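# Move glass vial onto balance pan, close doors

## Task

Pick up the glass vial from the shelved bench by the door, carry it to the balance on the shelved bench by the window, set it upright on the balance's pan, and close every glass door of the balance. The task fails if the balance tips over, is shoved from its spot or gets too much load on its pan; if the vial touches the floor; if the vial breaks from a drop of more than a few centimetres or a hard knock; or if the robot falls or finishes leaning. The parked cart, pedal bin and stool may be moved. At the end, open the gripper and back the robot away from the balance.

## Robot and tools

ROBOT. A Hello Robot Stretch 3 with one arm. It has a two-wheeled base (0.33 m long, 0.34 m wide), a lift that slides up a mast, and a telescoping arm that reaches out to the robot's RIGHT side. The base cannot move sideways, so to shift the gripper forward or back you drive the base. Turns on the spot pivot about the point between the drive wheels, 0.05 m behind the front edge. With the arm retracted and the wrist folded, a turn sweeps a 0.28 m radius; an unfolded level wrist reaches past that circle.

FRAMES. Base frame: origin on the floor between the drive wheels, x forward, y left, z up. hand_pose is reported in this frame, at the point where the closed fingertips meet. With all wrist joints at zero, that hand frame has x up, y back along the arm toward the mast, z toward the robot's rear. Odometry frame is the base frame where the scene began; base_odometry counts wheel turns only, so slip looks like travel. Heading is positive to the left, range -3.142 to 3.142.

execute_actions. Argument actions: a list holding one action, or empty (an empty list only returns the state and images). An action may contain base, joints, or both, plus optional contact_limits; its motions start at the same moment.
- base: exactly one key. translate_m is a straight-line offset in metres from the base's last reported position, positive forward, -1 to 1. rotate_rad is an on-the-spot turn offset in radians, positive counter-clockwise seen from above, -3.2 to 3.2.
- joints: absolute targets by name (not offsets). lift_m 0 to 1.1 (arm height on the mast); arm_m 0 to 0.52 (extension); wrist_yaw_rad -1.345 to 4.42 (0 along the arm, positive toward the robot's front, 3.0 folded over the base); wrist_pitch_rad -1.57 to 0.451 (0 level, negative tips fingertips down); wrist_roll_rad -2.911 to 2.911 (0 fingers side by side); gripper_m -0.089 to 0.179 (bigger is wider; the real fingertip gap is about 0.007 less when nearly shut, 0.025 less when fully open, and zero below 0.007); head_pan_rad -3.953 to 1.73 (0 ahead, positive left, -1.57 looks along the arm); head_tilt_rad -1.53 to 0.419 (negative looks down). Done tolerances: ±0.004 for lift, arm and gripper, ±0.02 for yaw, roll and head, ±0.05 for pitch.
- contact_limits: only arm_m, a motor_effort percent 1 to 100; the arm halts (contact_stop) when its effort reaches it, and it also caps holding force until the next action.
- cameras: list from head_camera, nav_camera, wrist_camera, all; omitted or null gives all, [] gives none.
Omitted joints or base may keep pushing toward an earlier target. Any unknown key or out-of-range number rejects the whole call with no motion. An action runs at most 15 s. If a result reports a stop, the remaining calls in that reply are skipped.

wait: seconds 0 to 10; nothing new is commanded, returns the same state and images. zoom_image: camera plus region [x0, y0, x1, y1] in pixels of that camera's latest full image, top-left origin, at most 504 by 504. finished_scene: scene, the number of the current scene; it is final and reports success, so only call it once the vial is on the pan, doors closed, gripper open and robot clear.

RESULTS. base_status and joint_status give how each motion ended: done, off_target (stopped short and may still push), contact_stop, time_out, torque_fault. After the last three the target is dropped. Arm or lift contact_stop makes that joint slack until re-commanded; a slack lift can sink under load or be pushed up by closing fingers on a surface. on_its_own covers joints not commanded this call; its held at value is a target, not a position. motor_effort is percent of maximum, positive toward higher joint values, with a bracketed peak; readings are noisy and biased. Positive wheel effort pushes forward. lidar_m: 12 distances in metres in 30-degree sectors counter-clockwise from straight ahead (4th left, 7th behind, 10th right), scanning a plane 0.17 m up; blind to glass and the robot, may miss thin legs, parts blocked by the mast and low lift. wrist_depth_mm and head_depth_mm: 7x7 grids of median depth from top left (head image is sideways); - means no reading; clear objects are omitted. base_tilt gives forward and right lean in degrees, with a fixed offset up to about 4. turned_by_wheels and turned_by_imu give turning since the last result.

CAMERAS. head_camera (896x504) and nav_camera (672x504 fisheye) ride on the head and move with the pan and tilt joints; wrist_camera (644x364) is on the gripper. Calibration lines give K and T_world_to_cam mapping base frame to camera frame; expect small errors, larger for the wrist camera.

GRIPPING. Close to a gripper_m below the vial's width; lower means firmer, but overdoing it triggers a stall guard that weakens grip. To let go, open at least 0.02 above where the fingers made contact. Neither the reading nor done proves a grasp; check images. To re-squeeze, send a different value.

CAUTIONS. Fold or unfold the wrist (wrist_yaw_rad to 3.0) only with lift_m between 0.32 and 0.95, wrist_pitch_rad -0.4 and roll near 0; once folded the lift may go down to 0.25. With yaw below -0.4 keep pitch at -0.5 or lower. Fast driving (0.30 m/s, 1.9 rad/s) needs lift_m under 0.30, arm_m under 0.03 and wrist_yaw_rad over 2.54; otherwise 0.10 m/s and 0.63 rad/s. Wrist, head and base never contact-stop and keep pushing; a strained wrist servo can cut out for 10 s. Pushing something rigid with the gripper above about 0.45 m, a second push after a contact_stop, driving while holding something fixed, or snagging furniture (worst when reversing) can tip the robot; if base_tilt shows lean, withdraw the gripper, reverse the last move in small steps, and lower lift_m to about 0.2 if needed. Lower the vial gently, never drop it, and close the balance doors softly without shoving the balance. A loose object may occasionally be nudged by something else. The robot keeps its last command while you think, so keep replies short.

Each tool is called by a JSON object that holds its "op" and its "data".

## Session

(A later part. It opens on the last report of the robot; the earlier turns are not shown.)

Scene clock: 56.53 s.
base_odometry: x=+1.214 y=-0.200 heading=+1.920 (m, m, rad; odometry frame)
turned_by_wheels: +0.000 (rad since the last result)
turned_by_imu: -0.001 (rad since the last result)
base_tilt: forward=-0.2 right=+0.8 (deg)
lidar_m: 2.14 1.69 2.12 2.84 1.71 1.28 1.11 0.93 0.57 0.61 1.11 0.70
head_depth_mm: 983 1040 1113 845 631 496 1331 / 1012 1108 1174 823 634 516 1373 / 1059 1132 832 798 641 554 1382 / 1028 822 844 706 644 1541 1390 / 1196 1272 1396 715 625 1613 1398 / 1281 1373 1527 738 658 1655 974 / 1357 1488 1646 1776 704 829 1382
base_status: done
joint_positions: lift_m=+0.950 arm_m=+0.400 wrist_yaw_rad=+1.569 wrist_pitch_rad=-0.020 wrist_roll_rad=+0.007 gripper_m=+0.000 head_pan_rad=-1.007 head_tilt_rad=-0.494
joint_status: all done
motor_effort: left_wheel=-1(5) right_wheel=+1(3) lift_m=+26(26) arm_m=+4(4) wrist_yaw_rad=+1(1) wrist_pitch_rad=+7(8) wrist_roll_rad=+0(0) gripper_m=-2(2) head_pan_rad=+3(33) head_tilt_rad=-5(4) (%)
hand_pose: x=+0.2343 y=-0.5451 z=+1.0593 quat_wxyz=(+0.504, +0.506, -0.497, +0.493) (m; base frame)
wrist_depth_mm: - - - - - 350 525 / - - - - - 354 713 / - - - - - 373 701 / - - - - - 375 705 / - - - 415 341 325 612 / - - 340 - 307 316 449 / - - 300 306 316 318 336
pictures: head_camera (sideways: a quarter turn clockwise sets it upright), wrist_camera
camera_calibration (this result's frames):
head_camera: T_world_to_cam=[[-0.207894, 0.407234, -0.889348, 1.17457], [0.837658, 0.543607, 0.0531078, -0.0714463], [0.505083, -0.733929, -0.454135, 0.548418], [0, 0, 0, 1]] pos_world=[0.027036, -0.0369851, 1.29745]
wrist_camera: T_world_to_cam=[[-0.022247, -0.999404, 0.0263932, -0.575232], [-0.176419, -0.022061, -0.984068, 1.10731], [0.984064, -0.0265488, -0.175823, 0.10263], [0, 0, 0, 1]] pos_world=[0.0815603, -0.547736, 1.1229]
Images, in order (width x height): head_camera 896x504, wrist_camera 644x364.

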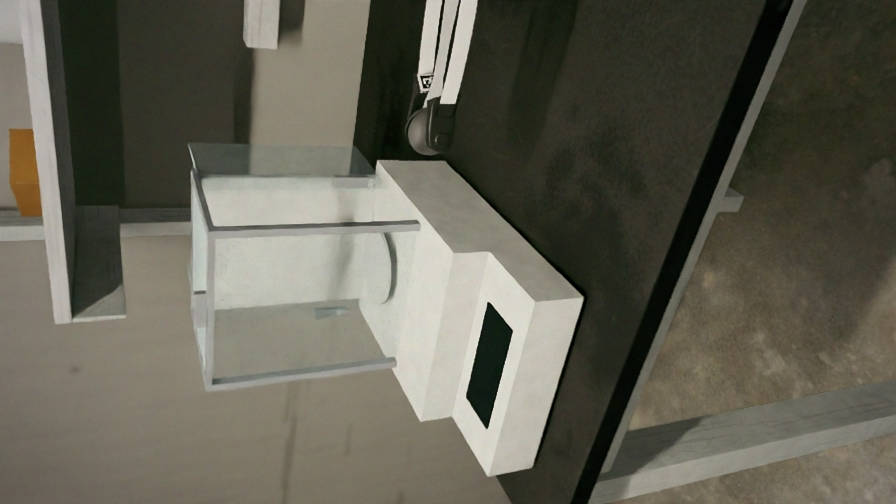

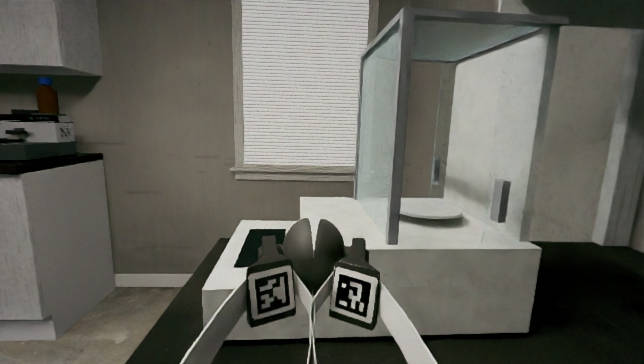

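{"op": "execute_actions", "data": {"actions": [{"joints":{"arm_m":0,"wrist_yaw_rad":3.0,"wrist_pitch_rad":-0.4,"lift_m":0.95}}], "cameras": []}}

{"op": "execute_actions", "data": {"actions": [{"base":{"translate_m":0.25},"joints":{"lift_m":0.26}}], "cameras": []}}

{"op": "execute_actions", "data": {"actions": [{"base":{"rotate_rad":1.222}}], "cameras": []}}

{"op": "execute_actions", "data": {"actions": [{"base":{"translate_m":1}}], "cameras": []}}

{"op": "execute_actions", "data": {"actions": [{"base":{"translate_m":1}}], "cameras": []}}

{"op": "execute_actions", "data": {"actions": [{"base":{"translate_m":0.4}}], "cameras": []}}

{"op": "execute_actions", "data": {"actions": [{"base":{"rotate_rad":1.92},"joints":{"lift_m":0.9,"head_pan_rad":-1.57,"head_tilt_rad":-0.7}}], "cameras": []}}

{"op": "execute_actions", "data": {"actions": [{"joints":{"wrist_yaw_rad":0,"wrist_pitch_rad":0,"gripper_m":0.08}}], "cameras": ["head_camera","wrist_camera"]}}

Scene clock: 64.13 s.
base_odometry: x=+1.214 y=-0.200 heading=+1.920 (m, m, rad; odometry frame)
turned_by_wheels: +0.000 (rad since the last result)
turned_by_imu: -0.002 (rad since the last result)
base_tilt: forward=-0.2 right=+0.8 (deg)
lidar_m: 2.14 1.69 2.12 2.84 1.71 1.28 1.11 0.93 0.57 0.61 1.11 0.70
head_depth_mm: 986 1045 1113 861 630 497 1349 / 1017 1105 1176 876 638 516 1378 / 1056 1131 839 794 640 553 1384 / 1027 821 844 709 645 1547 1402 / 1194 1279 1400 713 627 1613 1399 / 1283 1385 1523 737 656 1663 971 / 1353 1501 1633 1796 704 831 1386
base_status: not commanded
joint_positions: lift_m=+0.950 arm_m=+0.001 wrist_yaw_rad=+2.999 wrist_pitch_rad=-0.413 wrist_roll_rad=+0.007 gripper_m=+0.000 head_pan_rad=-1.007 head_tilt_rad=-0.494
joint_status: all done
motor_effort: left_wheel=-1(1) right_wheel=+1(0) lift_m=+26(27) arm_m=-4(5) wrist_yaw_rad=+2(5) wrist_pitch_rad=+5(6) wrist_roll_rad=+0(0) gripper_m=-2(2) head_pan_rad=+3(3) head_tilt_rad=-4(4) (%)
hand_pose: x=+0.0108 y=+0.0770 z=+0.9636 quat_wxyz=(+0.195, +0.703, +0.095, +0.678) (m; base frame)
wrist_depth_mm: - - - - - - - / - - - - - - - / - - - - - - - / - - - - - - - / - - - - - - - / - - - - - - - / - - - - - - -
pictures: none
No camera images: the call's "cameras" was empty. Leave "cameras" out to get every camera's image.

Scene clock: 71.23 s.
base_odometry: x=+1.129 y=+0.035 heading=+1.920 (m, m, rad; odometry frame)
turned_by_wheels: +0.000 (rad since the last result)
turned_by_imu: -0.001 (rad since the last result)
base_tilt: forward=-0.2 right=+0.7 (deg)
lidar_m: 1.88 1.47 1.77 2.86 2.06 1.53 1.36 0.73 0.67 1.07 0.52 1.62
head_depth_mm: 959 983 714 645 533 496 1316 / 974 1074 762 654 536 514 1378 / 1086 1151 1235 660 561 538 1381 / 1144 1220 1329 1434 591 624 742 / 1197 1295 1414 1555 678 1555 1374 / 1277 1392 1523 1683 1865 1710 1417 / 1359 1489 1635 1832 2033 1716 1418
base_status: done
joint_positions: lift_m=+0.260 arm_m=+0.001 wrist_yaw_rad=+2.999 wrist_pitch_rad=-0.414 wrist_roll_rad=+0.007 gripper_m=+0.000 head_pan_rad=-1.007 head_tilt_rad=-0.494
joint_status: all done
motor_effort: left_wheel=-1(3) right_wheel=+0(4) lift_m=+20(23) arm_m=-4(4) wrist_yaw_rad=+1(1) wrist_pitch_rad=+5(5) wrist_roll_rad=+0(0) gripper_m=-3(2) head_pan_rad=+3(3) head_tilt_rad=-5(4) (%)
hand_pose: x=+0.0108 y=+0.0769 z=+0.2736 quat_wxyz=(+0.195, +0.703, +0.095, +0.677) (m; base frame)
wrist_depth_mm: - - - - - - - / - - - - - - - / 944 - 980 997 - - - / 709 703 733 748 762 765 787 / 563 567 584 621 591 598 619 / 473 491 - - 491 504 511 / - - - - 422 428 428
pictures: none
No camera images: the call's "cameras" was empty. Leave "cameras" out to get every camera's image.

Scene clock: 73.33 s.
base_odometry: x=+1.129 y=+0.035 heading=-3.142 (m, m, rad; odometry frame)
turned_by_wheels: +1.222 (rad since the last result)
turned_by_imu: +1.217 (rad since the last result)
base_tilt: forward=-0.2 right=+0.8 (deg)
lidar_m: 2.17 2.87 1.78 1.52 1.16 0.73 0.67 1.07 0.52 1.90 1.79 1.47
head_depth_mm: 1542 1645 1773 1922 2040 1662 1377 / 1567 1671 1810 1975 2066 1668 1386 / 1603 1722 1846 2004 2102 1678 1386 / 1629 1735 1897 2041 2138 1692 1386 / 1643 1780 1946 2089 2149 1706 1399 / 1633 1804 1838 1778 1813 1711 1407 / 1429 1568 1475 1491 1627 1732 1425
base_status: done
joint_positions: lift_m=+0.260 arm_m=+0.001 wrist_yaw_rad=+2.999 wrist_pitch_rad=-0.414 wrist_roll_rad=+0.007 gripper_m=+0.000 head_pan_rad=-1.007 head_tilt_rad=-0.494
joint_status: not commanded
motor_effort: left_wheel=-1(7) right_wheel=+0(7) lift_m=+20(20) arm_m=-4(4) wrist_yaw_rad=+1(0) wrist_pitch_rad=+5(5) wrist_roll_rad=+0(0) gripper_m=-2(2) head_pan_rad=+3(3) head_tilt_rad=-4(4) (%)
hand_pose: x=+0.0108 y=+0.0769 z=+0.2736 quat_wxyz=(+0.195, +0.703, +0.095, +0.677) (m; base frame)
wrist_depth_mm: - - - - - - - / - - - - - - - / 934 - 971 - - - - / 708 683 733 735 758 770 787 / 566 567 593 618 605 604 619 / 469 489 - - 495 502 513 / - - - - 423 430 433
pictures: none
No camera images: the call's "cameras" was empty. Leave "cameras" out to get every camera's image.

Scene clock: 78.37 s.
base_odometry: x=+0.129 y=+0.035 heading=-3.142 (m, m, rad; odometry frame)
turned_by_wheels: +0.000 (rad since the last result)
turned_by_imu: +0.002 (rad since the last result)
base_tilt: forward=-0.1 right=+0.6 (deg)
lidar_m: 1.56 2.03 2.76 1.80 1.79 1.94 1.69 1.36 1.89 0.92 0.91 1.00
head_depth_mm: 1029 1064 1079 936 994 1093 1214 / 1261 1309 1078 957 1016 1126 1282 / 1179 1355 1122 973 1045 1149 1325 / 1082 1408 1466 995 1068 1181 1334 / 1046 1428 1486 1024 1097 1217 1374 / 1059 1467 1527 1043 1121 1253 1380 / 1074 1494 1312 1062 1150 1287 1411
base_status: done
joint_positions: lift_m=+0.260 arm_m=+0.001 wrist_yaw_rad=+2.999 wrist_pitch_rad=-0.415 wrist_roll_rad=+0.007 gripper_m=+0.000 head_pan_rad=-1.007 head_tilt_rad=-0.494
joint_status: not commanded
motor_effort: left_wheel=-1(4) right_wheel=+0(7) lift_m=+20(20) arm_m=-4(4) wrist_yaw_rad=+1(1) wrist_pitch_rad=+5(5) wrist_roll_rad=+0(0) gripper_m=-2(2) head_pan_rad=+2(3) head_tilt_rad=-4(4) (%)
hand_pose: x=+0.0107 y=+0.0769 z=+0.2736 quat_wxyz=(+0.195, +0.703, +0.095, +0.677) (m; base frame)
wrist_depth_mm: - - - - - - - / - - - - - - - / 926 - 977 973 - - - / 702 697 731 735 762 780 792 / 568 568 583 622 599 609 616 / 470 490 - - 499 501 514 / - - - - 420 425 431
pictures: none
No camera images: the call's "cameras" was empty. Leave "cameras" out to get every camera's image.

Scene clock: 83.40 s.
base_odometry: x=-0.871 y=+0.035 heading=+3.142 (m, m, rad; odometry frame)
turned_by_wheels: +0.000 (rad since the last result)
turned_by_imu: +0.002 (rad since the last result)
base_tilt: forward=-0.2 right=+0.7 (deg)
lidar_m: 0.99 1.59 1.43 2.60 2.24 2.44 2.32 2.87 0.69 0.56 0.55 0.61
head_depth_mm: 941 1012 1088 858 637 645 713 / 962 1025 1111 1029 644 658 734 / 976 1049 1128 1052 648 678 758 / 994 1047 1126 1078 651 695 782 / 1002 1085 1177 1095 659 713 803 / 950 1109 1194 1062 690 737 827 / 905 1125 1212 937 697 758 857
base_status: done
joint_positions: lift_m=+0.260 arm_m=+0.001 wrist_yaw_rad=+2.999 wrist_pitch_rad=-0.415 wrist_roll_rad=+0.007 gripper_m=+0.000 head_pan_rad=-1.007 head_tilt_rad=-0.494
joint_status: not commanded
motor_effort: left_wheel=-1(4) right_wheel=+1(7) lift_m=+21(21) arm_m=-4(4) wrist_yaw_rad=+0(1) wrist_pitch_rad=+5(5) wrist_roll_rad=+0(0) gripper_m=-2(2) head_pan_rad=+3(3) head_tilt_rad=-4(5) (%)
hand_pose: x=+0.0107 y=+0.0769 z=+0.2736 quat_wxyz=(+0.195, +0.703, +0.095, +0.677) (m; base frame)
wrist_depth_mm: - - - - - - - / - - - - - - - / 936 - 987 - - - - / 711 695 723 749 764 769 792 / 567 575 594 620 595 599 616 / 469 491 - - 495 506 506 / - - - - 417 426 432
pictures: none
No camera images: the call's "cameras" was empty. Leave "cameras" out to get every camera's image.

Scene clock: 86.40 s.
base_odometry: x=-1.271 y=+0.035 heading=+3.141 (m, m, rad; odometry frame)
turned_by_wheels: +0.000 (rad since the last result)
turned_by_imu: +0.000 (rad since the last result)
base_tilt: forward=-0.2 right=+0.7 (deg)
lidar_m: 0.59 1.21 1.35 1.33 2.38 2.52 2.72 1.01 0.51 0.42 0.41 0.45
head_depth_mm: 825 877 950 874 900 503 514 / 836 901 967 896 921 505 528 / 855 913 986 894 690 508 544 / 867 932 1008 906 653 511 561 / 884 950 1029 1090 659 516 579 / 900 971 1049 1150 1207 535 590 / 918 985 1073 1176 1298 1399 1412
base_status: done
joint_positions: lift_m=+0.260 arm_m=+0.001 wrist_yaw_rad=+2.999 wrist_pitch_rad=-0.415 wrist_roll_rad=+0.007 gripper_m=+0.000 head_pan_rad=-1.007 head_tilt_rad=-0.494
joint_status: not commanded
motor_effort: left_wheel=-1(4) right_wheel=+1(7) lift_m=+21(21) arm_m=-4(4) wrist_yaw_rad=+0(1) wrist_pitch_rad=+5(5) wrist_roll_rad=+0(0) gripper_m=-2(2) head_pan_rad=+3(3) head_tilt_rad=-3(4) (%)
hand_pose: x=+0.0107 y=+0.0769 z=+0.2736 quat_wxyz=(+0.195, +0.703, +0.095, +0.677) (m; base frame)
wrist_depth_mm: - - - - - - - / - - - - - - - / 928 - 986 - 997 - - / 704 694 736 739 752 769 790 / 571 573 588 619 610 611 623 / 471 495 - - 501 496 508 / - - - - 420 424 430
pictures: none
No camera images: the call's "cameras" was empty. Leave "cameras" out to get every camera's image.

Scene clock: 93.07 s.
base_odometry: x=-1.271 y=+0.035 heading=-1.222 (m, m, rad; odometry frame)
turned_by_wheels: +1.920 (rad since the last result)
turned_by_imu: +1.918 (rad since the last result)
base_tilt: forward=-0.2 right=+0.6 (deg)
lidar_m: 2.33 2.37 3.09 2.72 0.59 0.43 0.41 0.43 0.59 1.21 1.26 1.33
head_depth_mm: 1150 1278 1404 861 755 - - / 1139 1254 1137 855 738 1474 - / 1151 1264 1151 871 743 1488 - / 1150 1268 1158 880 750 1495 - / 1153 1224 1169 885 752 1501 - / 1147 1239 1185 891 760 1450 1257 / 1141 1224 1202 900 764 1448 1251
base_status: done
joint_positions: lift_m=+0.900 arm_m=+0.001 wrist_yaw_rad=+2.999 wrist_pitch_rad=-0.415 wrist_roll_rad=+0.007 gripper_m=+0.000 head_pan_rad=-1.563 head_tilt_rad=-0.692
joint_status: all done
motor_effort: left_wheel=-1(6) right_wheel=+0(9) lift_m=+26(28) arm_m=-4(4) wrist_yaw_rad=+1(1) wrist_pitch_rad=+6(6) wrist_roll_rad=+0(0) gripper_m=-2(3) head_pan_rad=-3(32) head_tilt_rad=-6(28) (%)
hand_pose: x=+0.0107 y=+0.0768 z=+0.9132 quat_wxyz=(+0.195, +0.703, +0.096, +0.677) (m; base frame)
wrist_depth_mm: 769 - - - - - - / 601 - - - - - - / 616 - - - - - - / 605 841 - - - - - / 594 817 - - - - - / 595 875 - - - - - / 589 965 - - - - -
pictures: none
No camera images: the call's "cameras" was empty. Leave "cameras" out to get every camera's image.

Scene clock: 95.57 s.
base_odometry: x=-1.271 y=+0.035 heading=-1.222 (m, m, rad; odometry frame)
turned_by_wheels: +0.000 (rad since the last result)
turned_by_imu: -0.001 (rad since the last result)
base_tilt: forward=-0.3 right=+0.7 (deg)
lidar_m: 2.33 2.37 3.10 2.72 0.59 0.43 0.41 0.43 0.59 1.21 1.26 1.33
head_depth_mm: 1149 1271 1397 859 753 - - / 1136 1251 1137 861 738 - - / 1146 1268 1154 871 - - - / 1142 1264 1166 907 749 1440 1236 / 1144 1229 1174 888 754 1439 1239 / 1144 1246 1189 892 761 1444 1248 / 1147 1230 1206 897 762 1451 1260
base_status: not commanded
joint_positions: lift_m=+0.900 arm_m=+0.001 wrist_yaw_rad=+0.002 wrist_pitch_rad=-0.021 wrist_roll_rad=+0.007 gripper_m=+0.080 head_pan_rad=-1.563 head_tilt_rad=-0.692
joint_status: all done
motor_effort: left_wheel=-2(1) right_wheel=+0(1) lift_m=+26(26) arm_m=-4(4) wrist_yaw_rad=-1(2) wrist_pitch_rad=+7(8) wrist_roll_rad=+0(0) gripper_m=+0(80) head_pan_rad=-3(3) head_tilt_rad=-5(5) (%)
hand_pose: x=-0.0209 y=-0.4014 z=+1.0091 quat_wxyz=(+0.705, +0.008, -0.709, -0.007) (m; base frame)
wrist_depth_mm: - - - - - - - / - - 969 924 - - - / - - - - - - - / - - - - - - - / 904 906 - 926 - - - / 605 620 626 634 - - - / 461 470 475 475 485 - -
pictures: head_camera (sideways: a quarter turn clockwise sets it upright), wrist_camera
camera_calibration (this result's frames):
head_camera: T_world_to_cam=[[0.0370362, 0.621356, -0.782653, 1.03395], [0.998479, 0.00900208, 0.0543962, -0.0740908], [0.0408449, -0.783477, -0.620077, 0.767149], [0, 0, 0, 1]] pos_world=[0.00435035, -0.0407411, 1.28895]
wrist_camera: T_world_to_cam=[[-0.999482, 0.0183953, 0.0264073, -0.047865], [-0.022742, 0.176879, -0.98397, 1.09906], [-0.0227713, -0.984061, -0.176369, -0.0559975], [0, 0, 0, 1]] pos_world=[-0.0241205, -0.248625, 1.07283]
Images, in order (width x height): head_camera 896x504, wrist_camera 644x364.

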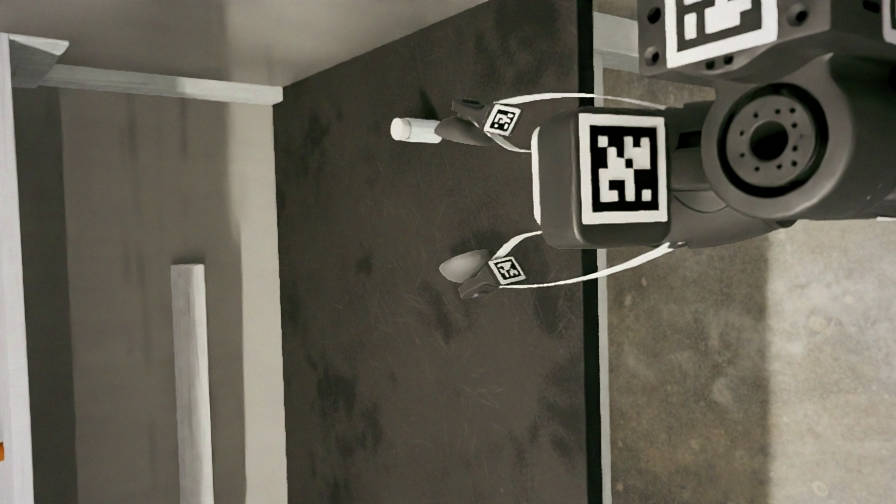

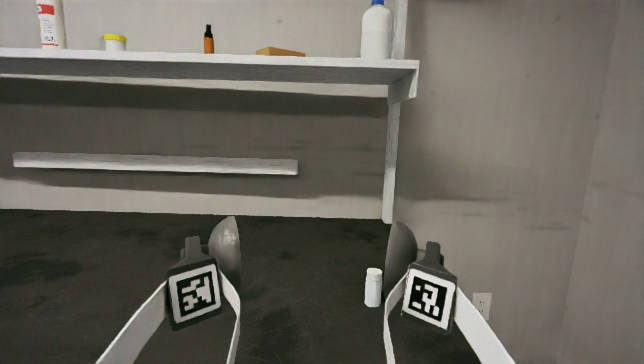

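{"op": "execute_actions", "data": {"actions": [{"base":{"translate_m":-0.09},"joints":{"lift_m":0.74,"arm_m":0.2}}], "cameras": ["head_camera","wrist_camera"]}}

Scene clock: 99.20 s.
base_odometry: x=-1.302 y=+0.120 heading=-1.222 (m, m, rad; odometry frame)
turned_by_wheels: +0.000 (rad since the last result)
turned_by_imu: -0.001 (rad since the last result)
base_tilt: forward=-0.2 right=+0.8 (deg)
lidar_m: 2.42 2.47 3.12 1.28 0.46 0.33 0.32 0.33 1.32 0.56 1.26 1.40
head_depth_mm: 1157 1270 1417 1609 1738 - 1195 / 1137 1254 1386 898 759 - 1180 / 1145 1246 1152 870 - 1345 1203 / 1149 1262 1163 897 752 1433 1233 / 1142 1254 1177 882 753 1442 1240 / 1147 1241 1188 893 761 1451 1253 / 1146 1225 1196 899 765 1458 1255
base_status: done
joint_positions: lift_m=+0.740 arm_m=+0.200 wrist_yaw_rad=+0.001 wrist_pitch_rad=-0.020 wrist_roll_rad=+0.007 gripper_m=+0.080 head_pan_rad=-1.563 head_tilt_rad=-0.692
joint_status: all done
motor_effort: left_wheel=-2(4) right_wheel=+1(2) lift_m=+20(21) arm_m=+4(8) wrist_yaw_rad=-1(1) wrist_pitch_rad=+7(7) wrist_roll_rad=+0(0) gripper_m=+1(0) head_pan_rad=-3(3) head_tilt_rad=-5(5) (%)
hand_pose: x=-0.0213 y=-0.6003 z=+0.8497 quat_wxyz=(+0.705, +0.007, -0.709, -0.007) (m; base frame)
wrist_depth_mm: 849 867 836 870 879 879 880 / 868 883 896 903 907 933 928 / 898 880 912 916 935 954 944 / 749 795 840 881 950 986 950 / 429 435 483 411 977 - 999 / 293 296 303 307 - - - / 226 225 230 232 233 - -
pictures: head_camera (sideways: a quarter turn clockwise sets it upright), wrist_camera
camera_calibration (this result's frames):
head_camera: T_world_to_cam=[[0.0371123, 0.621351, -0.782653, 1.03395], [0.99848, 0.00887971, 0.0543962, -0.0740908], [0.0407489, -0.783482, -0.620077, 0.767149], [0, 0, 0, 1]] pos_world=[0.00434536, -0.0407409, 1.28895]
wrist_camera: T_world_to_cam=[[-0.999452, 0.0199746, 0.0263848, -0.0394237], [-0.022467, 0.175834, -0.984163, 0.976947], [-0.0242977, -0.984217, -0.175289, -0.28098], [0, 0, 0, 1]] pos_world=[-0.0242802, -0.447539, 0.913263]
Images, in order (width x height): head_camera 896x504, wrist_camera 644x364.

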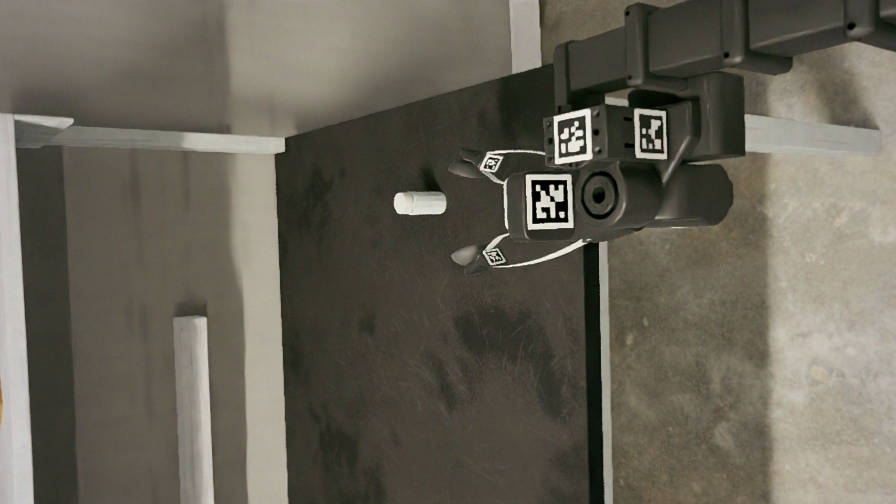

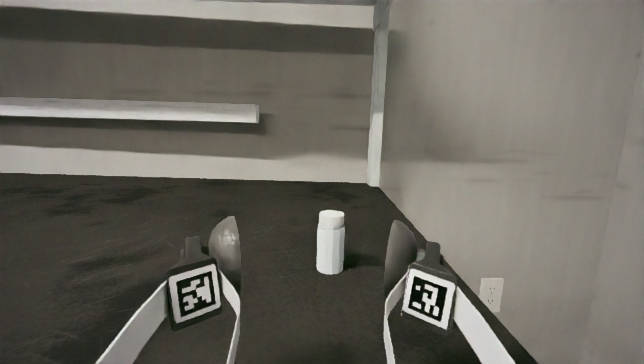

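{"op": "execute_actions", "data": {"actions": [{"base":{"translate_m":-0.013},"joints":{"lift_m":0.72,"arm_m":0.295}}], "cameras": ["head_camera","wrist_camera"]}}

{"op": "execute_actions", "data": {"actions": [{"joints":{"gripper_m":0.04}}], "cameras": ["head_camera","wrist_camera"]}}

Scene clock: 102.20 s.
base_odometry: x=-1.306 y=+0.132 heading=-1.222 (m, m, rad; odometry frame)
turned_by_wheels: +0.000 (rad since the last result)
turned_by_imu: -0.001 (rad since the last result)
base_tilt: forward=-0.3 right=+0.8 (deg)
lidar_m: 2.43 2.48 3.32 1.23 0.44 0.32 0.31 0.32 1.30 0.56 1.26 1.42
head_depth_mm: 1152 1268 1427 1620 1732 - - / 1136 1269 1394 967 - 1322 1195 / 1132 1250 1153 905 - 1391 1206 / 1149 1274 1159 880 745 1434 1235 / 1139 1253 1181 886 754 1450 1241 / 1143 1244 1187 894 757 1450 1245 / 1140 1229 1196 902 763 1450 1255
base_status: done
joint_positions: lift_m=+0.720 arm_m=+0.295 wrist_yaw_rad=+0.001 wrist_pitch_rad=-0.020 wrist_roll_rad=+0.007 gripper_m=+0.080 head_pan_rad=-1.563 head_tilt_rad=-0.692
joint_status: all done
motor_effort: left_wheel=-1(5) right_wheel=+1(5) lift_m=+20(20) arm_m=+4(0) wrist_yaw_rad=+0(1) wrist_pitch_rad=+7(7) wrist_roll_rad=+0(0) gripper_m=+1(0) head_pan_rad=-3(3) head_tilt_rad=-6(5) (%)
hand_pose: x=-0.0213 y=-0.6953 z=+0.8297 quat_wxyz=(+0.705, +0.007, -0.709, -0.007) (m; base frame)
wrist_depth_mm: 750 768 775 771 789 789 801 / 771 784 787 806 806 821 818 / 785 804 806 806 836 844 843 / 672 688 720 756 865 847 872 / 370 374 419 359 675 898 896 / 255 259 264 237 - 909 912 / 194 196 198 202 203 218 929
pictures: head_camera (sideways: a quarter turn clockwise sets it upright), wrist_camera
camera_calibration (this result's frames):
head_camera: T_world_to_cam=[[0.0371133, 0.621351, -0.782653, 1.03395], [0.99848, 0.00887816, 0.0543962, -0.0740908], [0.0407477, -0.783482, -0.620077, 0.76715], [0, 0, 0, 1]] pos_world=[0.00434529, -0.0407409, 1.28895]
wrist_camera: T_world_to_cam=[[-0.999452, 0.0200022, 0.0263829, -0.0369844], [-0.0224627, 0.175741, -0.98418, 0.973928], [-0.0243223, -0.984233, -0.175195, -0.378075], [0, 0, 0, 1]] pos_world=[-0.0242828, -0.542533, 0.89326]
Images, in order (width x height): head_camera 896x504, wrist_camera 644x364.

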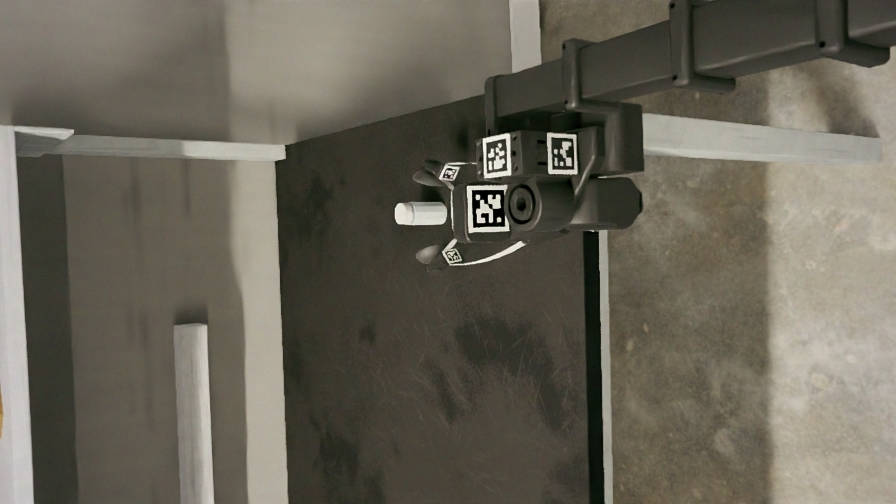

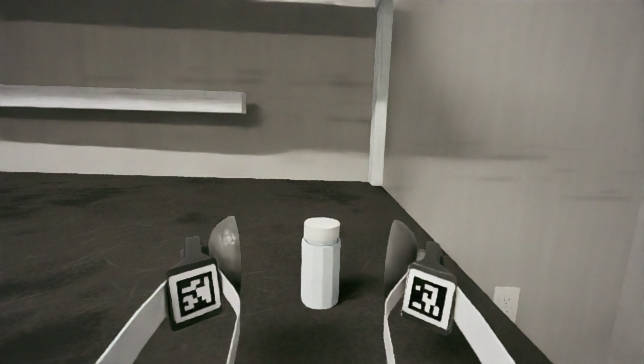

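Scene clock: 103.10 s.
base_odometry: x=-1.306 y=+0.132 heading=-1.222 (m, m, rad; odometry frame)
turned_by_wheels: +0.000 (rad since the last result)
turned_by_imu: +0.000 (rad since the last result)
base_tilt: forward=-0.2 right=+0.7 (deg)
lidar_m: 2.43 2.48 3.31 1.23 0.44 0.32 0.31 0.32 1.30 0.56 1.26 1.42
head_depth_mm: 1153 1271 1431 1629 1727 - - / 1136 1276 1393 965 - 1327 1202 / 1135 1243 1151 898 - 1397 1206 / 1156 1265 1157 880 748 1425 1235 / 1137 1248 1171 883 755 1444 1239 / 1146 1246 1191 896 757 1442 1247 / 1139 1228 1197 901 765 1444 1249
base_status: not commanded
joint_positions: lift_m=+0.720 arm_m=+0.295 wrist_yaw_rad=+0.001 wrist_pitch_rad=-0.020 wrist_roll_rad=+0.007 gripper_m=+0.040 head_pan_rad=-1.563 head_tilt_rad=-0.692
joint_status: all done
motor_effort: left_wheel=-1(1) right_wheel=+0(0) lift_m=+20(20) arm_m=+4(4) wrist_yaw_rad=+1(1) wrist_pitch_rad=+7(7) wrist_roll_rad=+0(0) gripper_m=+0(81) head_pan_rad=-3(3) head_tilt_rad=-6(6) (%)
hand_pose: x=-0.0213 y=-0.6953 z=+0.8297 quat_wxyz=(+0.705, +0.007, -0.709, -0.007) (m; base frame)
wrist_depth_mm: 756 765 774 784 782 797 792 / 774 775 784 809 813 809 810 / 798 800 816 823 820 820 857 / 657 694 734 756 855 864 872 / 368 372 421 359 500 897 876 / 254 258 - 236 274 916 924 / 196 196 191 202 200 212 956
pictures: head_camera (sideways: a quarter turn clockwise sets it upright), wrist_camera
camera_calibration (this result's frames):
head_camera: T_world_to_cam=[[0.0371133, 0.621351, -0.782653, 1.03395], [0.99848, 0.00887816, 0.0543962, -0.0740908], [0.0407477, -0.783482, -0.620077, 0.76715], [0, 0, 0, 1]] pos_world=[0.00434529, -0.0407409, 1.28895]
wrist_camera: T_world_to_cam=[[-0.999452, 0.0200021, 0.0263829, -0.0369845], [-0.0224627, 0.175741, -0.98418, 0.973928], [-0.0243222, -0.984233, -0.175195, -0.378075], [0, 0, 0, 1]] pos_world=[-0.0242828, -0.542533, 0.89326]
Images, in order (width x height): head_camera 896x504, wrist_camera 644x364.

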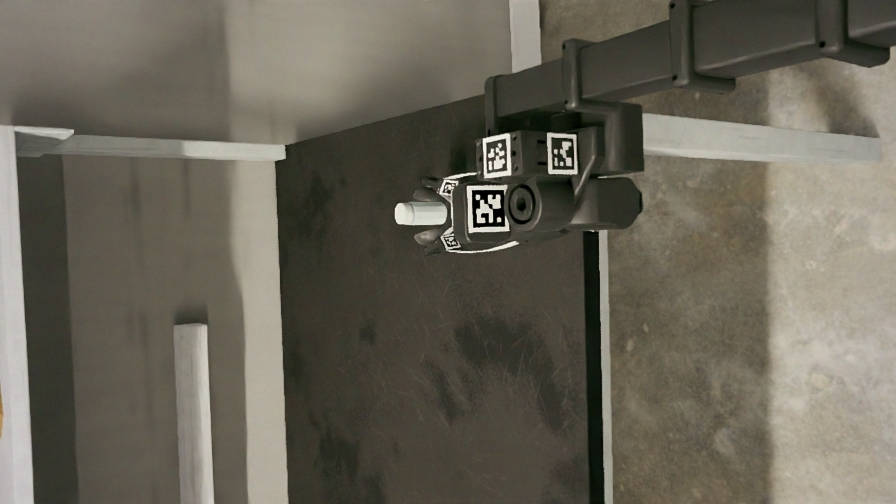

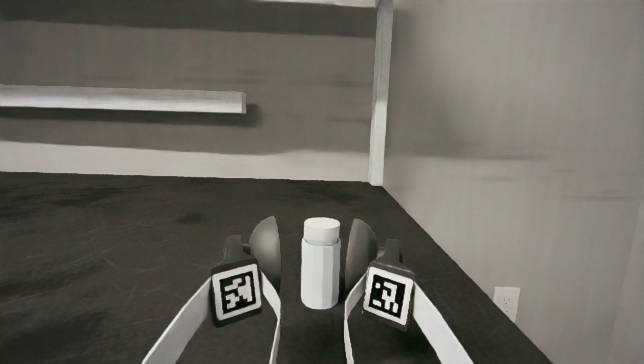

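{"op": "execute_actions", "data": {"actions": [{"joints":{"gripper_m":0.055,"arm_m":0.34}}], "cameras": ["head_camera","wrist_camera"]}}

Scene clock: 105.70 s.
base_odometry: x=-1.306 y=+0.132 heading=-1.222 (m, m, rad; odometry frame)
turned_by_wheels: +0.000 (rad since the last result)
turned_by_imu: -0.001 (rad since the last result)
base_tilt: forward=-0.2 right=+0.7 (deg)
lidar_m: 2.43 2.48 3.32 1.23 0.44 0.32 0.31 0.32 1.30 0.56 1.26 1.42
head_depth_mm: 1155 1276 1426 1611 1724 - - / 1132 1271 1399 1532 - 1329 1202 / 1135 1249 1151 937 1567 1395 1205 / 1156 1258 1161 880 749 1438 1231 / 1143 1247 1183 884 754 1434 1246 / 1151 1247 1191 895 757 1450 1251 / 1147 1229 1211 902 766 1459 1260
base_status: not commanded
joint_positions: lift_m=+0.720 arm_m=+0.340 wrist_yaw_rad=+0.001 wrist_pitch_rad=-0.020 wrist_roll_rad=+0.007 gripper_m=+0.055 head_pan_rad=-1.563 head_tilt_rad=-0.692
joint_status: all done
motor_effort: left_wheel=-1(1) right_wheel=+0(0) lift_m=+20(20) arm_m=+4(7) wrist_yaw_rad=+0(0) wrist_pitch_rad=+7(7) wrist_roll_rad=+0(0) gripper_m=+0(60) head_pan_rad=-3(4) head_tilt_rad=-6(6) (%)
hand_pose: x=-0.0213 y=-0.7403 z=+0.8297 quat_wxyz=(+0.705, +0.007, -0.709, -0.007) (m; base frame)
wrist_depth_mm: 718 728 732 732 753 741 744 / 720 732 736 740 764 766 774 / 757 754 759 770 794 780 798 / 657 675 714 779 807 806 828 / 367 375 422 393 656 837 857 / 255 258 - 221 283 866 868 / 195 196 198 188 194 217 922
pictures: head_camera (sideways: a quarter turn clockwise sets it upright), wrist_camera
camera_calibration (this result's frames):
head_camera: T_world_to_cam=[[0.0371132, 0.621351, -0.782653, 1.03395], [0.99848, 0.00887829, 0.0543962, -0.0740908], [0.0407477, -0.783482, -0.620077, 0.767149], [0, 0, 0, 1]] pos_world=[0.0043453, -0.0407409, 1.28895]
wrist_camera: T_world_to_cam=[[-0.999452, 0.0200021, 0.026383, -0.0360844], [-0.0224627, 0.175741, -0.98418, 0.981837], [-0.0243222, -0.984233, -0.175195, -0.422368], [0, 0, 0, 1]] pos_world=[-0.0242828, -0.587536, 0.89326]
Images, in order (width x height): head_camera 896x504, wrist_camera 644x364.

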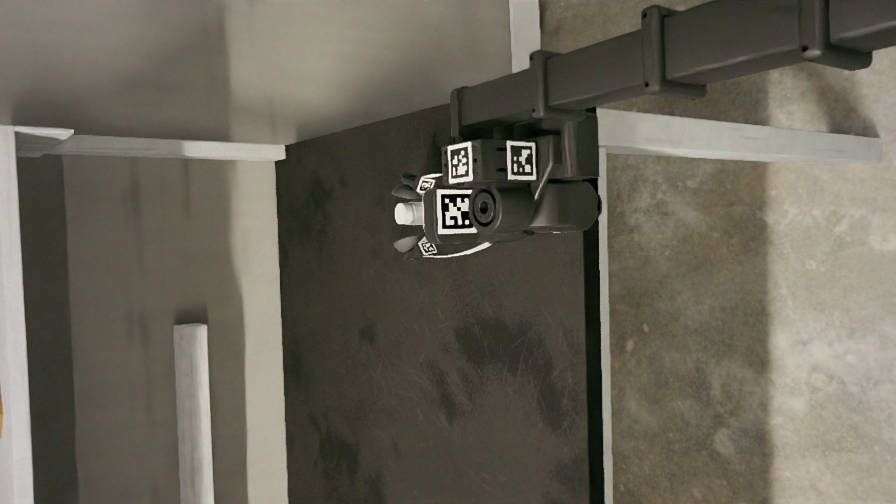

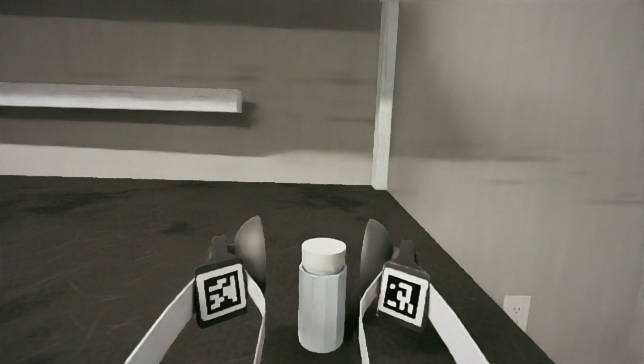

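{"op": "execute_actions", "data": {"actions": [{"joints":{"lift_m":0.695,"arm_m":0.36}}], "cameras": ["wrist_camera"]}}

{"op": "execute_actions", "data": {"actions": [{"joints":{"gripper_m":0.015}}], "cameras": ["wrist_camera"]}}

{"op": "execute_actions", "data": {"actions": [{"joints":{"lift_m":0.75}}], "cameras": ["head_camera","wrist_camera"]}}

Scene clock: 108.17 s.
base_odometry: x=-1.306 y=+0.132 heading=-1.222 (m, m, rad; odometry frame)
turned_by_wheels: +0.000 (rad since the last result)
turned_by_imu: -0.001 (rad since the last result)
base_tilt: forward=-0.2 right=+0.7 (deg)
lidar_m: 2.43 2.48 3.30 1.24 0.44 0.32 0.31 0.32 1.30 0.56 1.26 1.42
head_depth_mm: 1154 1267 1415 1614 1691 - - / 1133 1269 1402 1523 - 1131 1197 / 1130 1244 1145 900 1564 1388 1205 / 1149 1267 1163 877 752 1442 1234 / 1141 1245 1174 886 753 1432 1241 / 1145 1245 1184 894 761 1451 1246 / 1144 1223 1203 901 764 1454 1259
base_status: not commanded
joint_positions: lift_m=+0.695 arm_m=+0.360 wrist_yaw_rad=+0.000 wrist_pitch_rad=-0.004 wrist_roll_rad=+0.007 gripper_m=+0.055 head_pan_rad=-1.563 head_tilt_rad=-0.692
joint_status: all done
motor_effort: left_wheel=-1(1) right_wheel=+0(0) lift_m=+16(20) arm_m=+5(6) wrist_yaw_rad=+0(0) wrist_pitch_rad=+2(7) wrist_roll_rad=+0(0) gripper_m=+0(1) head_pan_rad=-3(4) head_tilt_rad=-5(6) (%)
hand_pose: x=-0.0213 y=-0.7607 z=+0.8091 quat_wxyz=(+0.705, +0.002, -0.709, -0.001) (m; base frame)
wrist_depth_mm: 702 697 707 725 722 723 731 / 641 716 730 723 739 743 753 / 724 740 750 758 774 775 776 / 602 626 659 689 787 796 815 / 319 328 371 284 391 815 811 / 217 221 - 163 243 272 852 / 165 166 169 163 166 176 861
pictures: wrist_camera
camera_calibration (this result's frames):
wrist_camera: T_world_to_cam=[[-0.999451, 0.0204509, 0.0260505, -0.0345283], [-0.0224507, 0.159908, -0.986877, 0.955227], [-0.0243482, -0.98692, -0.159361, -0.460901], [0, 0, 0, 1]] pos_world=[-0.0242859, -0.606915, 0.870141]
Images, in order (width x height): wrist_camera 644x364.

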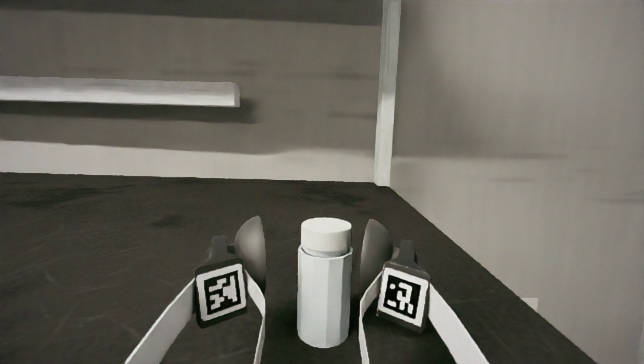

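Scene clock: 109.07 s.
base_odometry: x=-1.306 y=+0.132 heading=-1.222 (m, m, rad; odometry frame)
turned_by_wheels: +0.000 (rad since the last result)
turned_by_imu: +0.000 (rad since the last result)
base_tilt: forward=-0.2 right=+0.8 (deg)
lidar_m: 2.44 2.48 3.30 1.23 0.44 0.32 0.31 0.32 1.29 0.56 1.26 1.42
head_depth_mm: 1151 1277 1422 1621 1671 - - / 1132 1276 1386 1537 - 1134 1201 / 1132 1246 1152 936 1571 1394 1210 / 1145 1264 1170 882 751 1438 1241 / 1150 1246 1181 888 755 1441 1243 / 1144 1245 1186 897 762 1448 1255 / 1141 1229 1203 903 763 1468 1263
base_status: not commanded
joint_positions: lift_m=+0.695 arm_m=+0.360 wrist_yaw_rad=+0.000 wrist_pitch_rad=-0.003 wrist_roll_rad=+0.007 gripper_m=+0.015 head_pan_rad=-1.563 head_tilt_rad=-0.692
joint_status: all done
motor_effort: left_wheel=-1(1) right_wheel=+0(0) lift_m=+17(16) arm_m=+5(5) wrist_yaw_rad=+0(0) wrist_pitch_rad=+2(2) wrist_roll_rad=+0(0) gripper_m=-4(81) head_pan_rad=-4(3) head_tilt_rad=-5(6) (%)
hand_pose: x=-0.0213 y=-0.7607 z=+0.8091 quat_wxyz=(+0.705, +0.002, -0.709, -0.001) (m; base frame)
wrist_depth_mm: 705 704 705 723 716 719 748 / 642 715 726 742 745 735 741 / 737 743 751 741 758 775 766 / 597 624 648 689 786 801 802 / 321 325 354 169 353 808 830 / 218 220 239 161 234 273 846 / 165 167 165 164 173 176 867
pictures: wrist_camera
camera_calibration (this result's frames):
wrist_camera: T_world_to_cam=[[-0.999451, 0.0204547, 0.0260469, -0.0345232], [-0.0224507, 0.159742, -0.986903, 0.955161], [-0.0243476, -0.986947, -0.159195, -0.461054], [0, 0, 0, 1]] pos_world=[-0.0242858, -0.606909, 0.870154]
Images, in order (width x height): wrist_camera 644x364.

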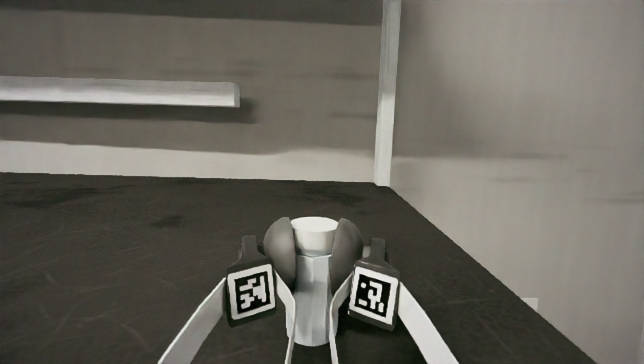

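Scene clock: 110.40 s.
base_odometry: x=-1.306 y=+0.132 heading=-1.222 (m, m, rad; odometry frame)
turned_by_wheels: +0.000 (rad since the last result)
turned_by_imu: +0.000 (rad since the last result)
base_tilt: forward=-0.1 right=+0.7 (deg)
lidar_m: 2.43 2.48 3.31 1.23 0.44 0.32 0.31 0.32 1.30 0.56 1.26 1.42
head_depth_mm: 1149 1265 1428 1625 1735 - 1182 / 1135 1278 1395 1523 720 1330 1203 / 1134 1252 1156 - 720 1400 1206 / 1144 1275 1165 880 749 1433 1238 / 1140 1249 1176 883 753 1439 1244 / 1143 1244 1187 892 760 1451 1249 / 1146 1225 1197 901 766 1446 1250
base_status: not commanded
joint_positions: lift_m=+0.750 arm_m=+0.360 wrist_yaw_rad=+0.000 wrist_pitch_rad=-0.018 wrist_roll_rad=+0.007 gripper_m=+0.015 head_pan_rad=-1.563 head_tilt_rad=-0.692
joint_status: all done
motor_effort: left_wheel=-1(1) right_wheel=+0(1) lift_m=+26(26) arm_m=+4(5) wrist_yaw_rad=-1(0) wrist_pitch_rad=+6(6) wrist_roll_rad=+0(0) gripper_m=-4(4) head_pan_rad=-3(3) head_tilt_rad=-6(6) (%)
hand_pose: x=-0.0213 y=-0.7604 z=+0.8599 quat_wxyz=(+0.705, +0.007, -0.709, -0.006) (m; base frame)
wrist_depth_mm: 706 703 711 713 723 712 742 / 706 731 730 747 746 748 760 / 727 748 746 760 768 753 769 / 752 770 763 772 775 792 800 / 454 460 498 169 793 817 835 / 309 316 341 161 357 847 848 / 239 242 237 225 249 860 871
pictures: head_camera (sideways: a quarter turn clockwise sets it upright), wrist_camera
camera_calibration (this result's frames):
head_camera: T_world_to_cam=[[0.0371133, 0.621352, -0.782652, 1.03395], [0.99848, 0.00887812, 0.0543962, -0.0740908], [0.0407476, -0.783481, -0.620078, 0.76715], [0, 0, 0, 1]] pos_world=[0.00434529, -0.0407409, 1.28895]
wrist_camera: T_world_to_cam=[[-0.999451, 0.020079, 0.0263452, -0.0363951], [-0.0224579, 0.17389, -0.984509, 1.01393], [-0.0243491, -0.98456, -0.173344, -0.438662], [0, 0, 0, 1]] pos_world=[-0.0242856, -0.60747, 0.923138]
Images, in order (width x height): head_camera 896x504, wrist_camera 644x364.

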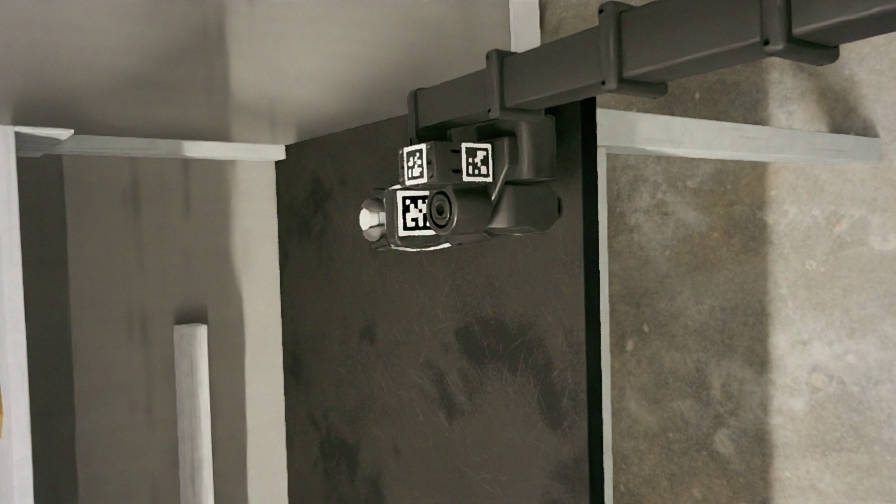

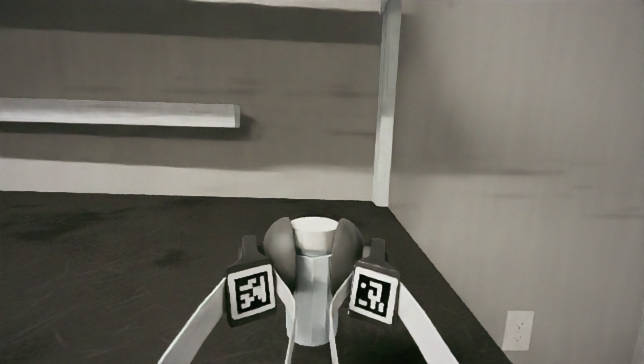

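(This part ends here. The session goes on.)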